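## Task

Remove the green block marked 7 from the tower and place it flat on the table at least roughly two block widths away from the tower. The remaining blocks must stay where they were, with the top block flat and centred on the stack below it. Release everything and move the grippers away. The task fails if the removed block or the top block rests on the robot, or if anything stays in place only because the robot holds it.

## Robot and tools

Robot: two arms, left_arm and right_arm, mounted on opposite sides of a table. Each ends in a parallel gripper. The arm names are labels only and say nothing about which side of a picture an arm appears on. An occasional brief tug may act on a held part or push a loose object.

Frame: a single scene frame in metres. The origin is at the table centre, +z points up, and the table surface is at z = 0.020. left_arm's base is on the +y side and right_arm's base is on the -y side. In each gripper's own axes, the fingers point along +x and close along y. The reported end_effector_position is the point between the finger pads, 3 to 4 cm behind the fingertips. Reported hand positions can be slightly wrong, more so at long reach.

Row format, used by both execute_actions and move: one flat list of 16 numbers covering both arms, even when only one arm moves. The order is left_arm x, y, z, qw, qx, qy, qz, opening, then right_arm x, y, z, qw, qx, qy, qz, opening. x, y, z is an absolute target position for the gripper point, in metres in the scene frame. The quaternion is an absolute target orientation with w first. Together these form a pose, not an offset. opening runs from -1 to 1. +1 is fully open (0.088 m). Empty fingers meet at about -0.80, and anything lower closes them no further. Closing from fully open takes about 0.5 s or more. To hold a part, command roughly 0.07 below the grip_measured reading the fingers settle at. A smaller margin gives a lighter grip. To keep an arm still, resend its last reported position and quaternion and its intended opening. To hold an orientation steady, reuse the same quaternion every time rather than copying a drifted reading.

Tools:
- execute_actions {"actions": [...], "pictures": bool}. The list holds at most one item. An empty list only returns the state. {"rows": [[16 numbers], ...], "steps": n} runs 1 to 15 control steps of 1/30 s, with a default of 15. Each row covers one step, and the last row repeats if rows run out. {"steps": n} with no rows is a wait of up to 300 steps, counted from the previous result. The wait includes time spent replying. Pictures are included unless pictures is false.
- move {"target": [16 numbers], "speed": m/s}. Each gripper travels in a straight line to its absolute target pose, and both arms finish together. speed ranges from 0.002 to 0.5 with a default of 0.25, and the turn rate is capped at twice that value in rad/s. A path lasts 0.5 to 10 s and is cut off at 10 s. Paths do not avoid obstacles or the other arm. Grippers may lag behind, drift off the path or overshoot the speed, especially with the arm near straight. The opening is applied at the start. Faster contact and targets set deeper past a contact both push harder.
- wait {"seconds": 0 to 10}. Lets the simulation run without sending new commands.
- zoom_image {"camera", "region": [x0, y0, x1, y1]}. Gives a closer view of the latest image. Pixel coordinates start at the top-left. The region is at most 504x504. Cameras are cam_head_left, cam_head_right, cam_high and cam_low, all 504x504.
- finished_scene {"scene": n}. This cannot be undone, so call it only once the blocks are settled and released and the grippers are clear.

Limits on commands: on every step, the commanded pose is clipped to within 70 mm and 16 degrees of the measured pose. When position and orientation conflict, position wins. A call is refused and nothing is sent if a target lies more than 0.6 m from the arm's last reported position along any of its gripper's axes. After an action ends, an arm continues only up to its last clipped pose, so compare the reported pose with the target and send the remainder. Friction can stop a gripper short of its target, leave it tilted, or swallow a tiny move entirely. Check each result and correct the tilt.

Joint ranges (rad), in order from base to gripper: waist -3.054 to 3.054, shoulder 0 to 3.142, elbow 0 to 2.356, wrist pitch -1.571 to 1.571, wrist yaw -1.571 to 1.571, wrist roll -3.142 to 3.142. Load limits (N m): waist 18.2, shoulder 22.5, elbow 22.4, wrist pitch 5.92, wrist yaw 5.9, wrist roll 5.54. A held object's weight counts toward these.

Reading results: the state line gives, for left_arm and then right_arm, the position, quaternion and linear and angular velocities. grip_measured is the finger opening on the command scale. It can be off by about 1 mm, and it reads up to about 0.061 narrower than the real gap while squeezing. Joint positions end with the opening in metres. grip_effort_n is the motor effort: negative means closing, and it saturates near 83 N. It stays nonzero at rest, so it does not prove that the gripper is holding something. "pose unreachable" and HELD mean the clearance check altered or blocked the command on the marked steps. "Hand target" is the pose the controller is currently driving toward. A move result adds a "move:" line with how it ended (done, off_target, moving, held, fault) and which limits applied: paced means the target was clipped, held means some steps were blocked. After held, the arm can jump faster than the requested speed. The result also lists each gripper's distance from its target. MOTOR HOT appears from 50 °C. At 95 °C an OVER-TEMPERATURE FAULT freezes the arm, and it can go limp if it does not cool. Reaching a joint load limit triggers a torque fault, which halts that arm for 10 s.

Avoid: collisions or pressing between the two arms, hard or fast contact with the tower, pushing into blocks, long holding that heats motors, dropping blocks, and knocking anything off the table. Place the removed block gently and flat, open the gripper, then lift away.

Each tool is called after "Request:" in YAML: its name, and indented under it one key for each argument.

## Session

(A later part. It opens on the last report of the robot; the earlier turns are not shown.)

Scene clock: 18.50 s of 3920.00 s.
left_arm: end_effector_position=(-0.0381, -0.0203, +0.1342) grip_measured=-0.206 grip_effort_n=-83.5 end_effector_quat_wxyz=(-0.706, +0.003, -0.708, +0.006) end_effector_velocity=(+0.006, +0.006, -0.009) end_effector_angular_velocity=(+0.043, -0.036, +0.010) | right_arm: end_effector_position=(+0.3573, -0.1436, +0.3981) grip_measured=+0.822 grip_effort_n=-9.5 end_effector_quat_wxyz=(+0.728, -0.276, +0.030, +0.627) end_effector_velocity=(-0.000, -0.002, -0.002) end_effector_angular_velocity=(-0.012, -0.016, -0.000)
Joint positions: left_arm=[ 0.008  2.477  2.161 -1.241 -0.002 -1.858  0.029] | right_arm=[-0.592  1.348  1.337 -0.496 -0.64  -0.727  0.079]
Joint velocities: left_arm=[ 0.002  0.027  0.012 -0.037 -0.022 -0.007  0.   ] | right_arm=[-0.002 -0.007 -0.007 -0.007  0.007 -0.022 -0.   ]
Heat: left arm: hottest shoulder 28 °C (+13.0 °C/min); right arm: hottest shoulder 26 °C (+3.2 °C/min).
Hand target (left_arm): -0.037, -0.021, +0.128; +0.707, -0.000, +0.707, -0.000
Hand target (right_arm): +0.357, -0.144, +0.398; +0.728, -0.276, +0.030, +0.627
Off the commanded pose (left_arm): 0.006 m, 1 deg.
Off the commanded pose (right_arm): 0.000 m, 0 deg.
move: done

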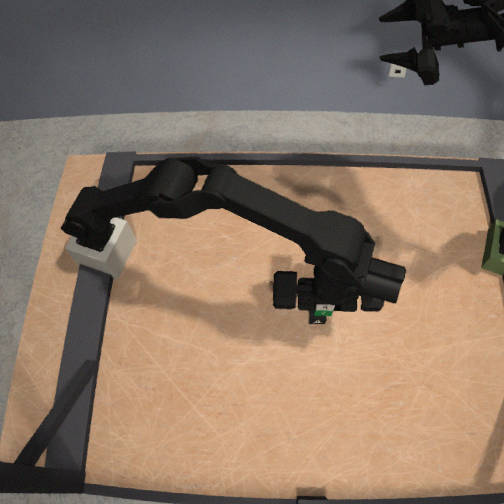

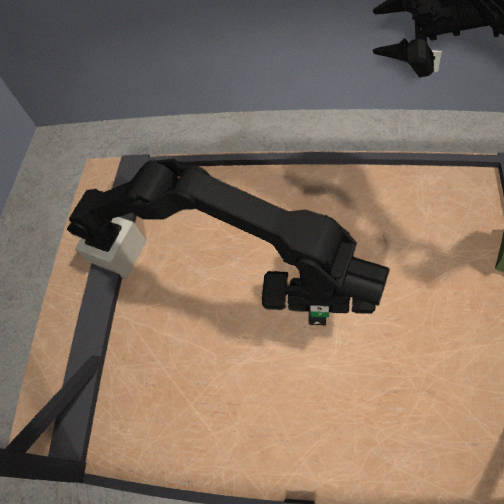

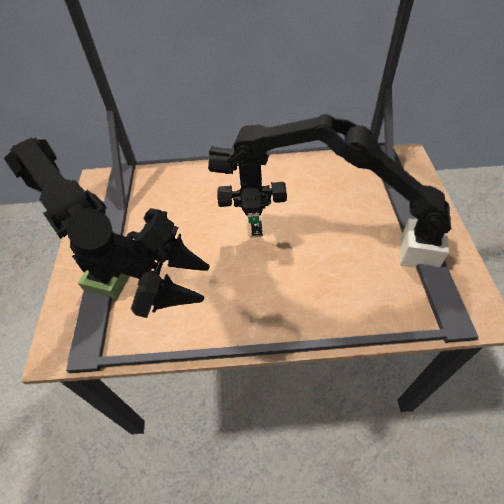

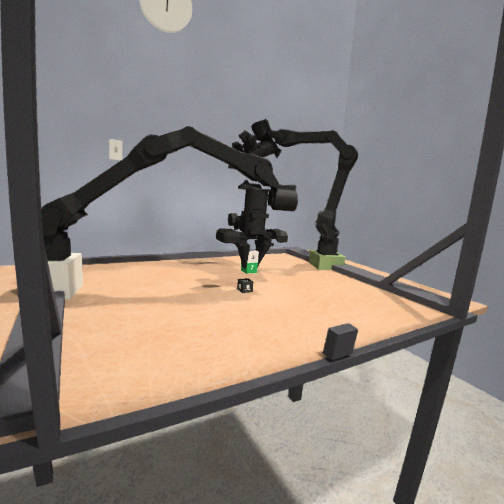

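Request:
move:
  target: [-0.032,0.135,0.135,0.707,0,0.707,0,-0.28,0.3573,-0.1436,0.3981,0.728,-0.276,0.03,0.627,0.82]
  speed: 0.2

Request:
move:
  target: [-0.032,0.135,0.067,0.707,0,0.707,0,-0.28,0.3573,-0.1436,0.3981,0.728,-0.276,0.03,0.627,0.82]
  speed: 0.06

Request:
move:
  target: [-0.032,0.135,0.067,0.707,0,0.707,0,0.3,0.3573,-0.1436,0.3981,0.728,-0.276,0.03,0.627,0.82]

Request:
move:
  target: [-0.035,0.126,0.103,0.707,0,0.707,0,0.3,0.3573,-0.1436,0.3981,0.728,-0.276,0.03,0.627,0.82]
  speed: 0.07

Request:
move:
  target: [-0.035,0.126,0.103,0.707,0,0.707,0,-0.28,0.3573,-0.1436,0.3981,0.728,-0.276,0.03,0.627,0.82]

Request:
move:
  target: [-0.035,0.124,0.128,0.707,0,0.707,0,-0.28,0.3573,-0.1436,0.3981,0.728,-0.276,0.03,0.627,0.82]
  speed: 0.07

Request:
move:
  target: [-0.034,-0.009,0.13,0.707,0,0.707,0,-0.28,0.3573,-0.1436,0.3981,0.728,-0.276,0.03,0.627,0.82]
  speed: 0.2

Request:
move:
  target: [-0.034,-0.009,0.099,0.707,0,0.707,0,-0.28,0.3573,-0.1436,0.3981,0.728,-0.276,0.03,0.627,0.82]
  speed: 0.05

Request:
zoom_image:
  camera: "cam_low"
  region: [200, 215, 290, 305]

Request:
zoom_image:
  camera: "cam_high"
  region: [220, 170, 300, 250]

Scene clock: 28.77 s of 3920.00 s.
left_arm: end_effector_position=(-0.0328, +0.1316, +0.1348) grip_measured=-0.206 grip_effort_n=-83.5 end_effector_quat_wxyz=(-0.708, -0.001, -0.706, -0.000) end_effector_velocity=(-0.001, +0.007, +0.002) end_effector_angular_velocity=(+0.010, +0.004, +0.000) | right_arm: end_effector_position=(+0.3573, -0.1436, +0.3981) grip_measured=+0.822 grip_effort_n=-9.5 end_effector_quat_wxyz=(+0.728, -0.276, +0.030, +0.627) end_effector_velocity=(-0.001, -0.003, -0.002) end_effector_angular_velocity=(-0.015, +0.005, -0.006)
Joint positions: left_arm=[-0.107  1.912  1.244 -0.906 -0.001 -1.975  0.029] | right_arm=[-0.592  1.348  1.337 -0.496 -0.64  -0.727  0.079]
Joint velocities: left_arm=[-0.007 -0.017 -0.017 -0.007  0.007 -0.007 -0.   ] | right_arm=[-0.002 -0.007 -0.002 -0.022  0.007 -0.007 -0.   ]
Heat: left arm: hottest shoulder 30 °C (+12.5 °C/min); right arm: hottest shoulder 26 °C (+2.1 °C/min).
Hand target (left_arm): -0.033, +0.135, +0.135; +0.708, +0.000, +0.707, +0.000
Hand target (right_arm): +0.357, -0.144, +0.398; +0.728, -0.276, +0.030, +0.627
Off the commanded pose (left_arm): 0.003 m, 0 deg.
Off the commanded pose (right_arm): 0.000 m, 0 deg.
After step 90, 5.93 s passed at rest.
move: done

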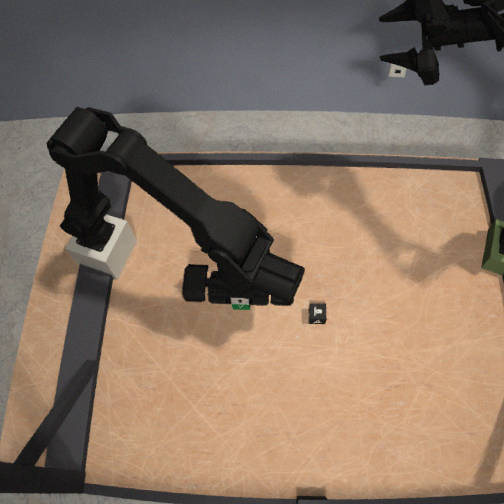

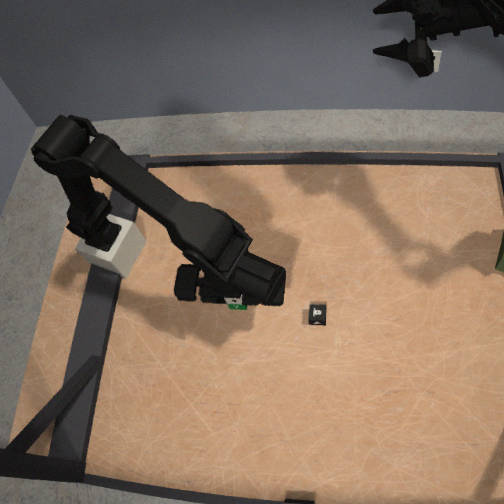

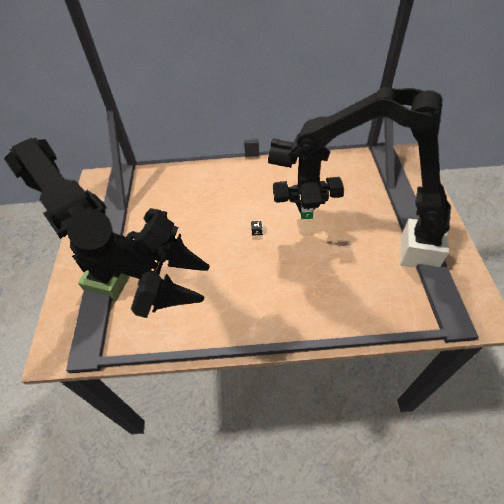

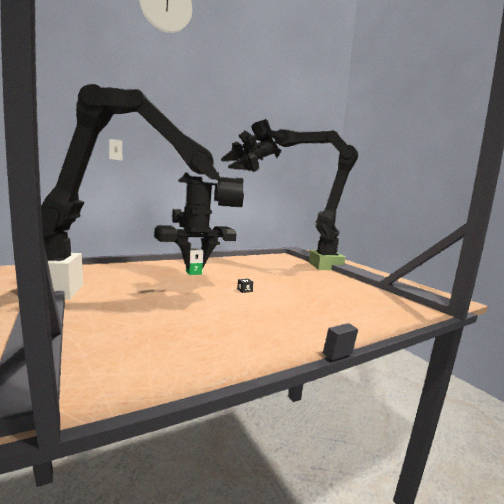

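Scene clock: 30.27 s of 3920.00 s.
left_arm: end_effector_position=(-0.0335, +0.1301, +0.0738) grip_measured=-0.206 grip_effort_n=-83.5 end_effector_quat_wxyz=(-0.704, +0.007, -0.710, +0.008) end_effector_velocity=(-0.001, +0.001, +0.001) end_effector_angular_velocity=(-0.001, -0.008, +0.000) | right_arm: end_effector_position=(+0.3573, -0.1436, +0.3981) grip_measured=+0.822 grip_effort_n=-9.1 end_effector_quat_wxyz=(+0.728, -0.276, +0.030, +0.627) end_effector_velocity=(+0.001, -0.002, -0.002) end_effector_angular_velocity=(-0.009, -0.003, -0.006)
Joint positions: left_arm=[-0.107  2.021  1.122 -0.65  -0.001 -1.976  0.029] | right_arm=[-0.592  1.348  1.337 -0.496 -0.64  -0.727  0.079]
Joint velocities: left_arm=[-0.007 -0.002  0.002 -0.007 -0.007 -0.007 -0.   ] | right_arm=[-0.002 -0.002 -0.002 -0.007  0.007 -0.007 -0.   ]
Heat: left arm: hottest shoulder 30 °C (+11.9 °C/min); right arm: hottest shoulder 26 °C (+2.0 °C/min).
Hand target (left_arm): -0.032, +0.135, +0.067; +0.707, -0.000, +0.707, +0.000
Hand target (right_arm): +0.357, -0.144, +0.398; +0.728, -0.276, +0.030, +0.627
Off the commanded pose (left_arm): 0.009 m, 1 deg.
Off the commanded pose (right_arm): 0.000 m, 0 deg.
move: off_target (left_arm)

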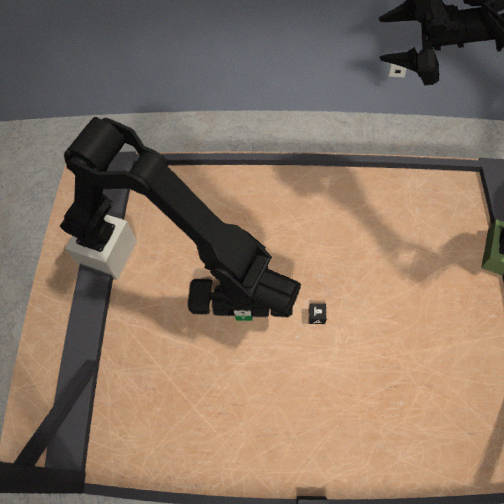

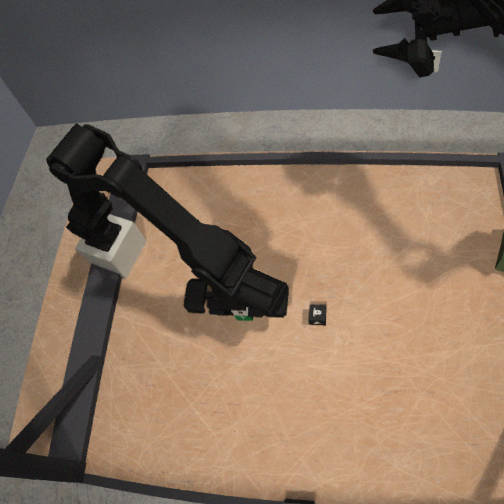

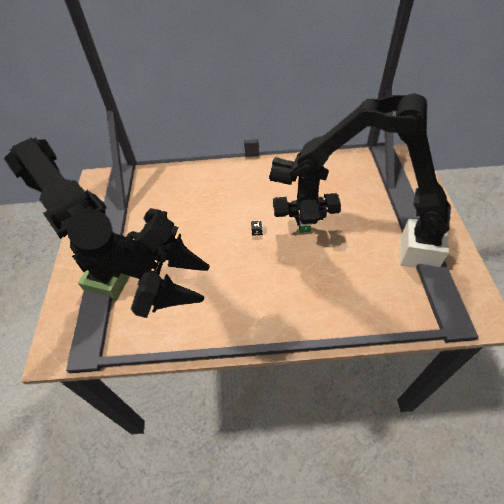

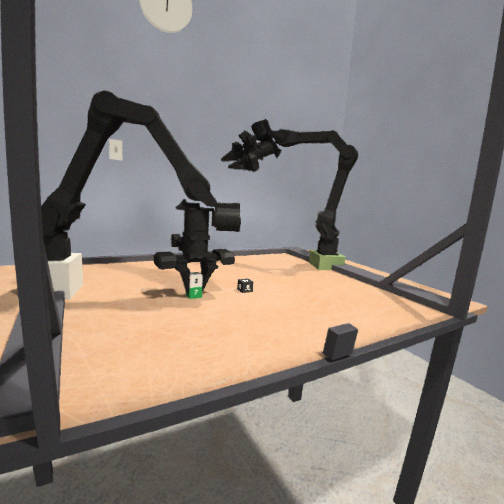

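Scene clock: 30.97 s of 3920.00 s.
left_arm: end_effector_position=(-0.0336, +0.1298, +0.0738) grip_measured=+0.295 grip_effort_n=15.1 end_effector_quat_wxyz=(-0.704, +0.007, -0.710, +0.008) end_effector_velocity=(+0.003, +0.001, +0.000) end_effector_angular_velocity=(-0.002, -0.023, +0.005) | right_arm: end_effector_position=(+0.3573, -0.1436, +0.3981) grip_measured=+0.822 grip_effort_n=-9.5 end_effector_quat_wxyz=(+0.728, -0.276, +0.030, +0.627) end_effector_velocity=(-0.003, -0.002, -0.002) end_effector_angular_velocity=(-0.009, +0.009, +0.007)
Joint positions: left_arm=[-0.107  2.021  1.122 -0.649 -0.001 -1.976  0.053] | right_arm=[-0.592  1.348  1.337 -0.496 -0.64  -0.727  0.079]
Joint velocities: left_arm=[-0.002 -0.002 -0.002 -0.007 -0.022 -0.007  0.   ] | right_arm=[-0.002 -0.007 -0.002 -0.022 -0.007 -0.007 -0.   ]
Heat: left arm: hottest shoulder 30 °C (+11.6 °C/min); right arm: hottest shoulder 27 °C (+3.9 °C/min).
Hand target (left_arm): -0.032, +0.135, +0.067; +0.707, -0.000, +0.707, +0.000
Hand target (right_arm): +0.357, -0.144, +0.398; +0.728, -0.276, +0.030, +0.627
Off the commanded pose (left_arm): 0.009 m, 1 deg.
Off the commanded pose (right_arm): 0.000 m, 0 deg.
move: off_target (left_arm)

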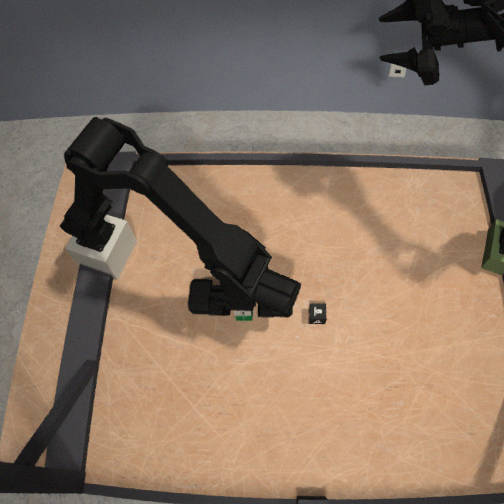

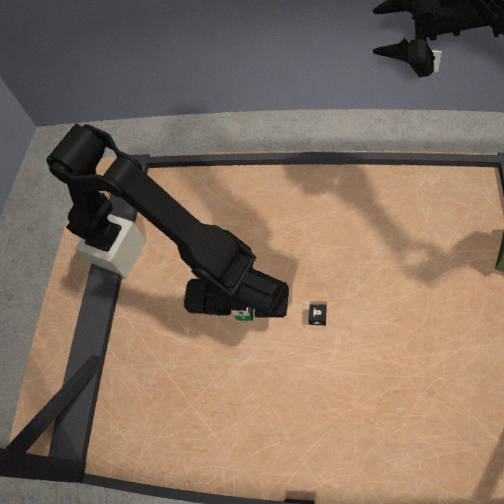

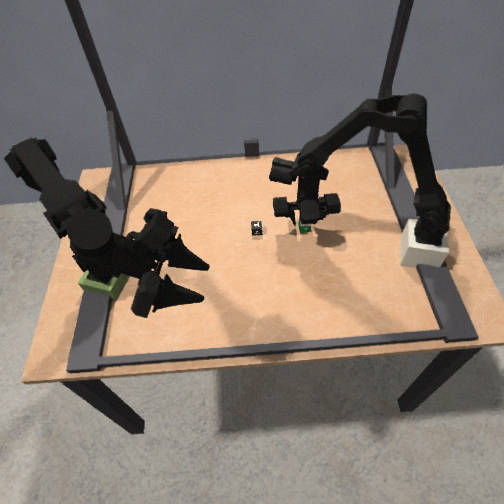

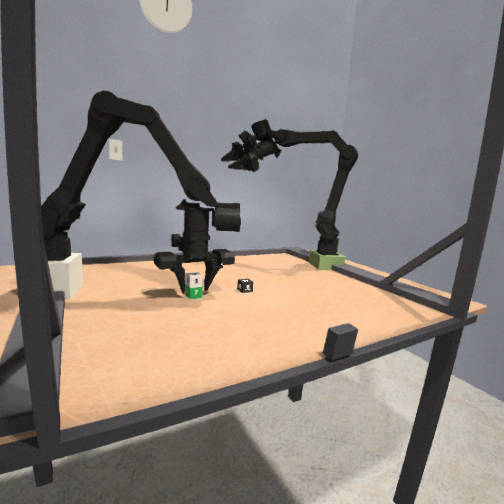

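Scene clock: 31.80 s of 3920.00 s.
left_arm: end_effector_position=(-0.0339, +0.1292, +0.0985) grip_measured=+0.297 grip_effort_n=15.1 end_effector_quat_wxyz=(-0.709, -0.005, -0.705, -0.004) end_effector_velocity=(+0.005, +0.000, +0.002) end_effector_angular_velocity=(+0.002, -0.025, +0.009) | right_arm: end_effector_position=(+0.3573, -0.1436, +0.3981) grip_measured=+0.822 grip_effort_n=-9.1 end_effector_quat_wxyz=(+0.728, -0.276, +0.030, +0.627) end_effector_velocity=(-0.003, -0.000, -0.000) end_effector_angular_velocity=(+0.006, +0.019, +0.014)
Joint positions: left_arm=[-0.107  1.994  1.199 -0.789 -0.001 -1.976  0.054] | right_arm=[-0.592  1.348  1.337 -0.496 -0.64  -0.727  0.079]
Joint velocities: left_arm=[ 0.002 -0.002  0.007 -0.022 -0.022 -0.007 -0.   ] | right_arm=[-0.002 -0.002 -0.002 -0.007 -0.022  0.007  0.   ]
Heat: left arm: hottest shoulder 30 °C (+11.3 °C/min); right arm: hottest shoulder 27 °C (+3.8 °C/min).
Hand target (left_arm): -0.035, +0.126, +0.103; +0.707, -0.000, +0.707, -0.000
Hand target (right_arm): +0.357, -0.144, +0.398; +0.728, -0.276, +0.030, +0.627
Off the commanded pose (left_arm): 0.006 m, 1 deg.
Off the commanded pose (right_arm): 0.000 m, 0 deg.
move: done

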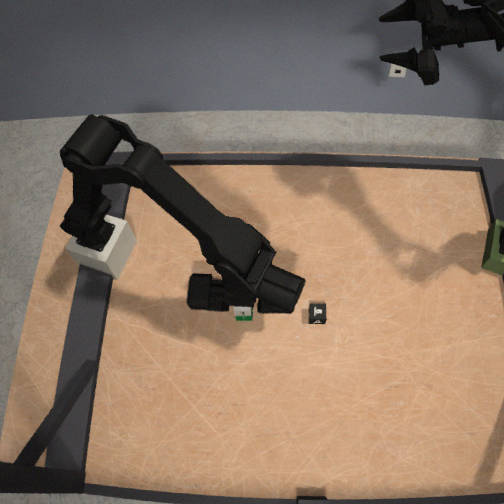

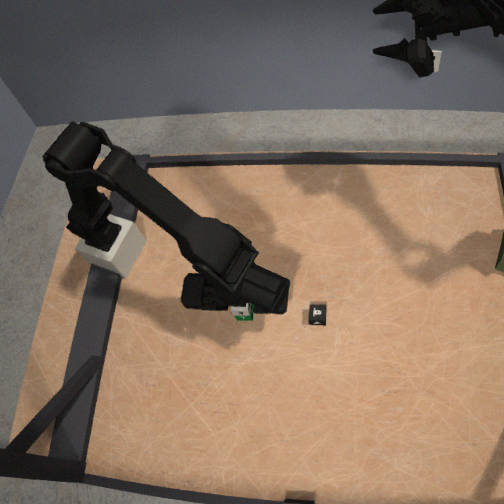

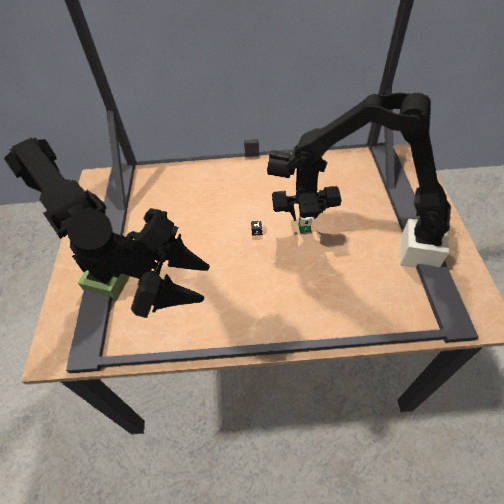

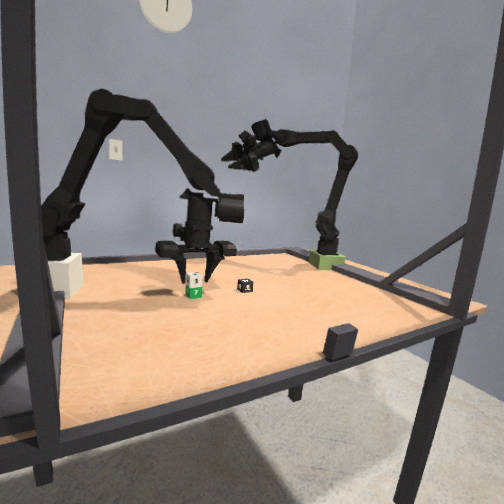

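Scene clock: 32.50 s of 3920.00 s.
left_arm: end_effector_position=(-0.0340, +0.1289, +0.0989) grip_measured=-0.204 grip_effort_n=-83.5 end_effector_quat_wxyz=(-0.709, -0.005, -0.705, -0.004) end_effector_velocity=(+0.003, +0.006, +0.001) end_effector_angular_velocity=(+0.017, -0.016, +0.005) | right_arm: end_effector_position=(+0.3573, -0.1436, +0.3981) grip_measured=+0.822 grip_effort_n=-9.5 end_effector_quat_wxyz=(+0.728, -0.276, +0.030, +0.627) end_effector_velocity=(-0.001, -0.001, -0.001) end_effector_angular_velocity=(-0.003, +0.001, +0.007)
Joint positions: left_arm=[-0.107  1.994  1.201 -0.791 -0.001 -1.976  0.029] | right_arm=[-0.592  1.348  1.337 -0.496 -0.64  -0.727  0.079]
Joint velocities: left_arm=[-0.002 -0.007 -0.007 -0.022 -0.007 -0.007  0.   ] | right_arm=[-0.002 -0.002 -0.002 -0.007 -0.007 -0.007 -0.   ]
Heat: left arm: hottest shoulder 30 °C (+11.1 °C/min); right arm: hottest shoulder 27 °C (+3.7 °C/min).
Hand target (left_arm): -0.035, +0.126, +0.103; +0.707, +0.000, +0.707, -0.000
Hand target (right_arm): +0.357, -0.144, +0.398; +0.728, -0.276, +0.030, +0.627
Off the commanded pose (left_arm): 0.005 m, 1 deg.
Off the commanded pose (right_arm): 0.000 m, 0 deg.
move: done

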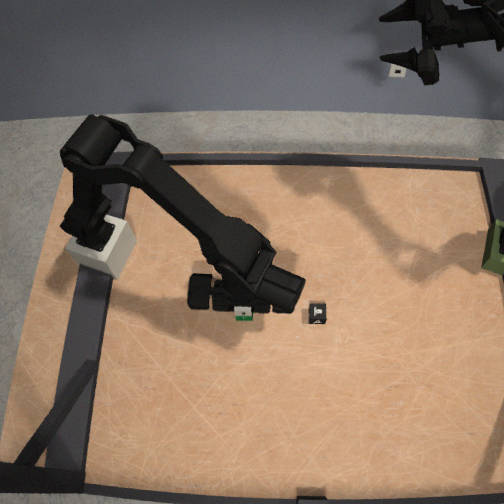

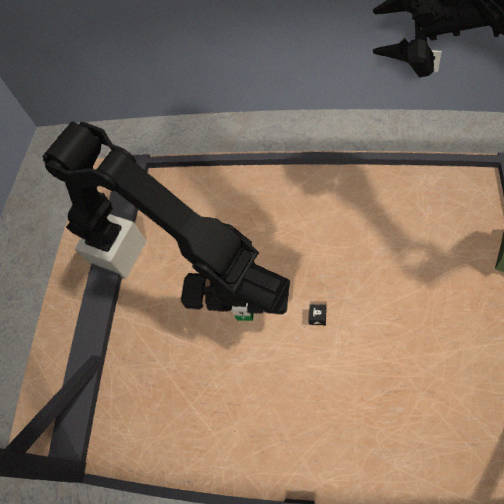

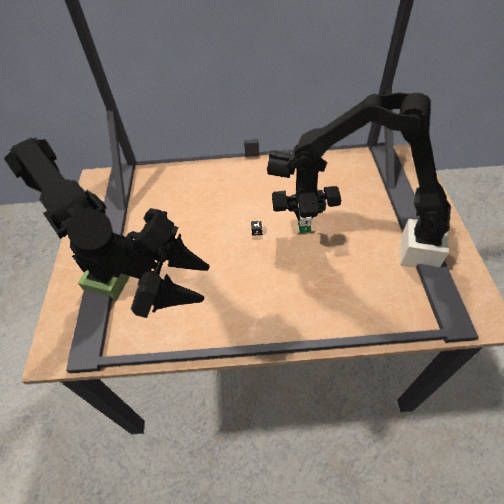

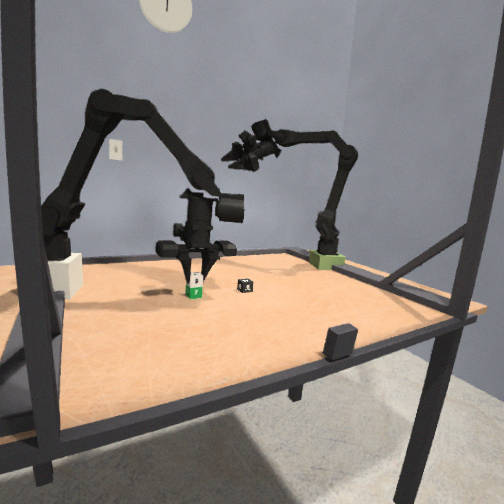

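Scene clock: 33.33 s of 3920.00 s.
left_arm: end_effector_position=(-0.0345, +0.1275, +0.1229) grip_measured=-0.204 grip_effort_n=-83.5 end_effector_quat_wxyz=(-0.709, -0.005, -0.705, -0.005) end_effector_velocity=(+0.002, +0.003, +0.001) end_effector_angular_velocity=(+0.013, -0.013, -0.010) | right_arm: end_effector_position=(+0.3573, -0.1436, +0.3981) grip_measured=+0.822 grip_effort_n=-9.5 end_effector_quat_wxyz=(+0.728, -0.276, +0.030, +0.627) end_effector_velocity=(+0.001, -0.002, -0.002) end_effector_angular_velocity=(-0.012, -0.016, -0.000)
Joint positions: left_arm=[-0.106  1.957  1.255 -0.885 -0.001 -1.976  0.029] | right_arm=[-0.592  1.348  1.337 -0.496 -0.64  -0.727  0.079]
Joint velocities: left_arm=[-0.002 -0.002  0.002 -0.022 -0.007  0.007 -0.   ] | right_arm=[-0.002 -0.002 -0.002 -0.007  0.007 -0.022 -0.   ]
Heat: left arm: hottest shoulder 30 °C (+10.8 °C/min); right arm: hottest shoulder 27 °C (+3.6 °C/min).
Hand target (left_arm): -0.035, +0.124, +0.128; +0.707, +0.000, +0.707, +0.000
Hand target (right_arm): +0.357, -0.144, +0.398; +0.728, -0.276, +0.030, +0.627
Off the commanded pose (left_arm): 0.006 m, 1 deg.
Off the commanded pose (right_arm): 0.000 m, 0 deg.
move: done

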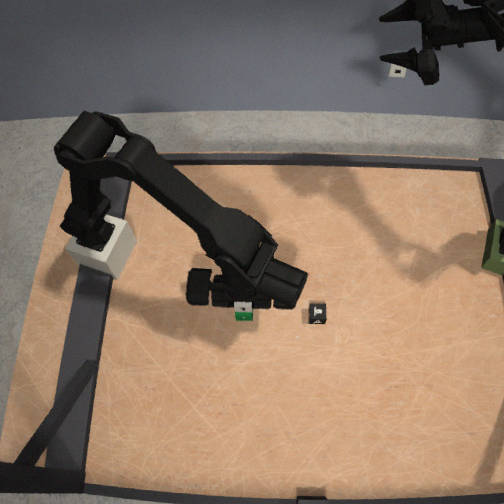

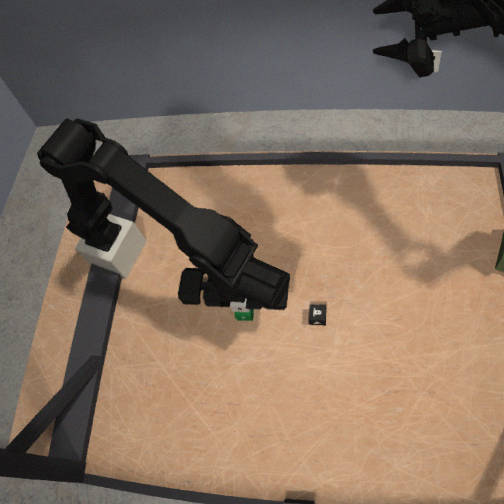

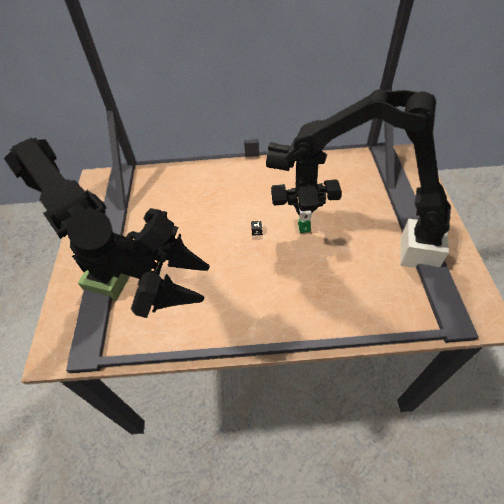

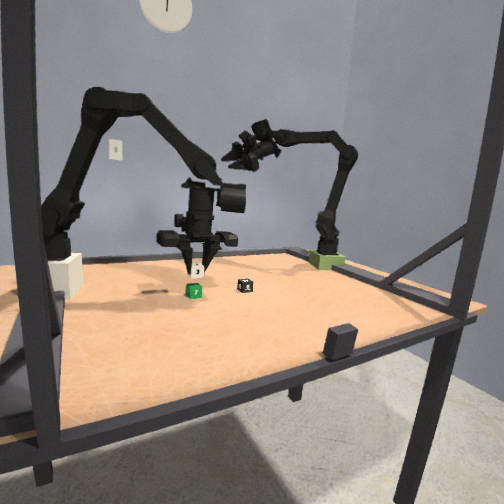

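Scene clock: 34.60 s of 3920.00 s.
left_arm: end_effector_position=(-0.0337, -0.0077, +0.1355) grip_measured=-0.204 grip_effort_n=-83.5 end_effector_quat_wxyz=(-0.706, +0.006, -0.708, +0.004) end_effector_velocity=(-0.000, -0.001, +0.003) end_effector_angular_velocity=(+0.010, -0.010, +0.005) | right_arm: end_effector_position=(+0.3573, -0.1436, +0.3981) grip_measured=+0.822 grip_effort_n=-9.5 end_effector_quat_wxyz=(+0.728, -0.276, +0.030, +0.627) end_effector_velocity=(-0.003, +0.000, -0.001) end_effector_angular_velocity=(+0.000, +0.015, +0.006)
Joint positions: left_arm=[ 0.009  2.406  2.037 -1.188 -0.001 -1.864  0.029] | right_arm=[-0.592  1.348  1.337 -0.496 -0.64  -0.727  0.079]
Joint velocities: left_arm=[-0.002  0.017  0.042 -0.037 -0.007 -0.007  0.   ] | right_arm=[ 0.002 -0.002 -0.002 -0.007 -0.007  0.007 -0.   ]
Heat: left arm: hottest shoulder 30 °C (+10.4 °C/min); right arm: hottest shoulder 27 °C (+3.5 °C/min).
Hand target (left_arm): -0.033, -0.009, +0.130; +0.707, -0.000, +0.708, -0.001
Hand target (right_arm): +0.357, -0.144, +0.398; +0.728, -0.276, +0.030, +0.627
Off the commanded pose (left_arm): 0.006 m, 1 deg.
Off the commanded pose (right_arm): 0.000 m, 0 deg.
move: done

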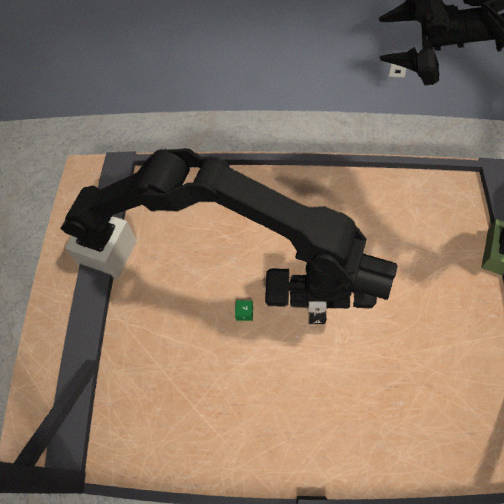

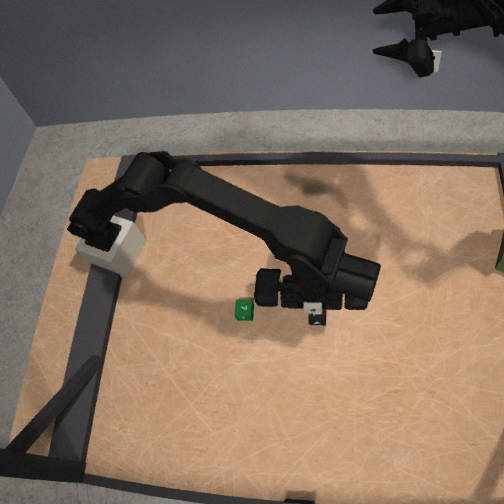

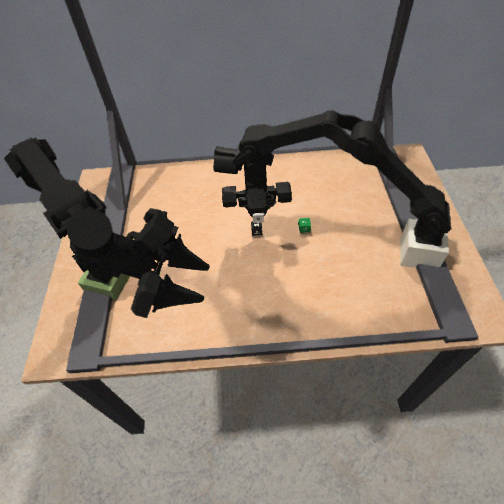

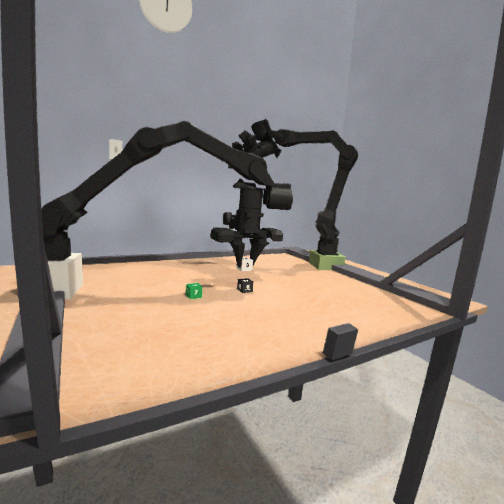

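Scene clock: 35.70 s of 3920.00 s.
left_arm: end_effector_position=(-0.0353, -0.0131, +0.1102) grip_measured=-0.204 grip_effort_n=-83.5 end_effector_quat_wxyz=(-0.705, +0.010, -0.710, +0.008) end_effector_velocity=(+0.001, +0.002, +0.000) end_effector_angular_velocity=(+0.005, -0.009, +0.005) | right_arm: end_effector_position=(+0.3573, -0.1436, +0.3981) grip_measured=+0.822 grip_effort_n=-9.5 end_effector_quat_wxyz=(+0.728, -0.276, +0.030, +0.627) end_effector_velocity=(-0.002, -0.001, -0.007) end_effector_angular_velocity=(-0.017, +0.021, +0.007)
Joint positions: left_arm=[ 0.009  2.439  1.996 -1.1   -0.001 -1.864  0.029] | right_arm=[-0.592  1.348  1.337 -0.496 -0.64  -0.727  0.079]
Joint velocities: left_arm=[-0.002 -0.002 -0.002 -0.007 -0.007 -0.007 -0.   ] | right_arm=[-0.002  0.002 -0.007 -0.022 -0.007 -0.007 -0.   ]
Heat: left arm: hottest shoulder 30 °C (+10.1 °C/min); right arm: hottest shoulder 27 °C (+3.4 °C/min).
Hand target (left_arm): -0.034, -0.009, +0.099; +0.707, -0.000, +0.707, -0.000
Hand target (right_arm): +0.357, -0.144, +0.398; +0.728, -0.276, +0.030, +0.627
Off the commanded pose (left_arm): 0.012 m, 2 deg.
Off the commanded pose (right_arm): 0.000 m, 0 deg.
move: off_target (left_arm)

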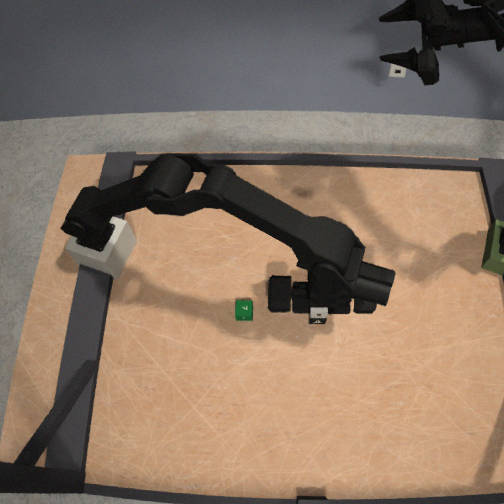

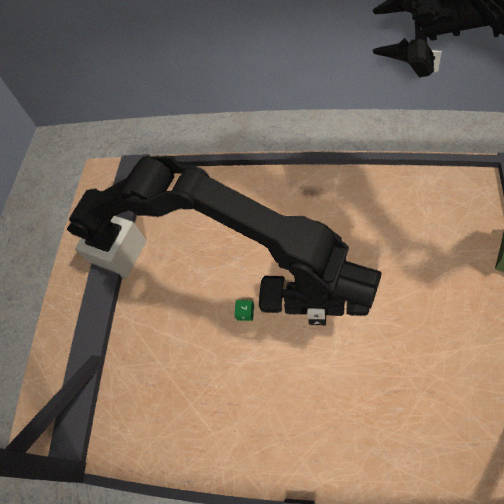

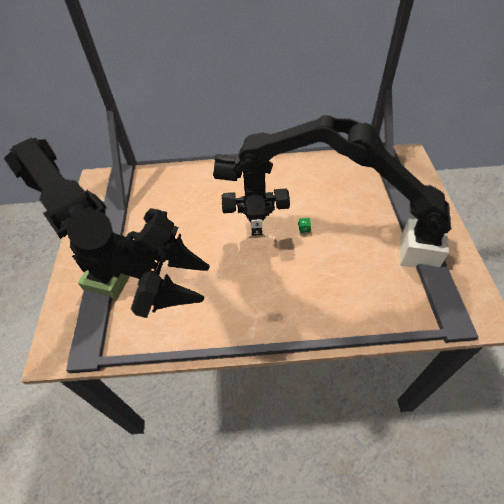

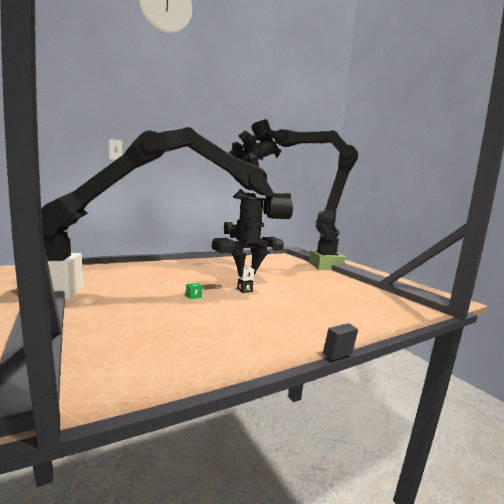

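Region (200, 215, 290, 305) of cam_low's 504x504 image, scaled by 5.600, with more detail than that image has.

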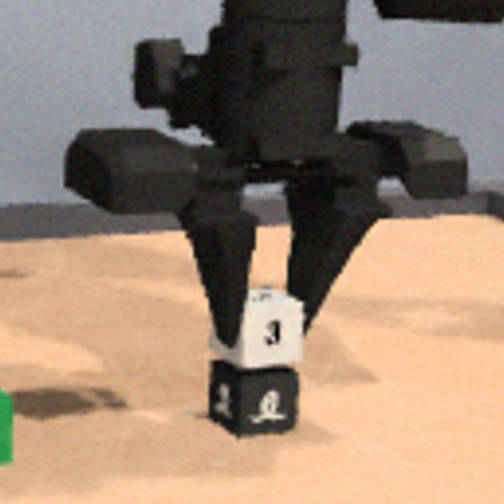

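Region (220, 170, 300, 250) of cam_high's 504x504 image, scaled by 6.300, with more detail than that image has.

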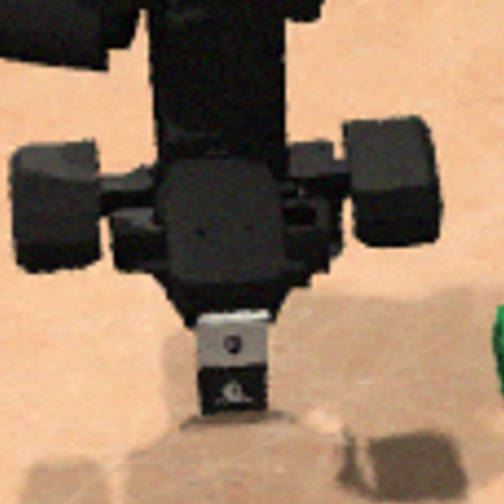

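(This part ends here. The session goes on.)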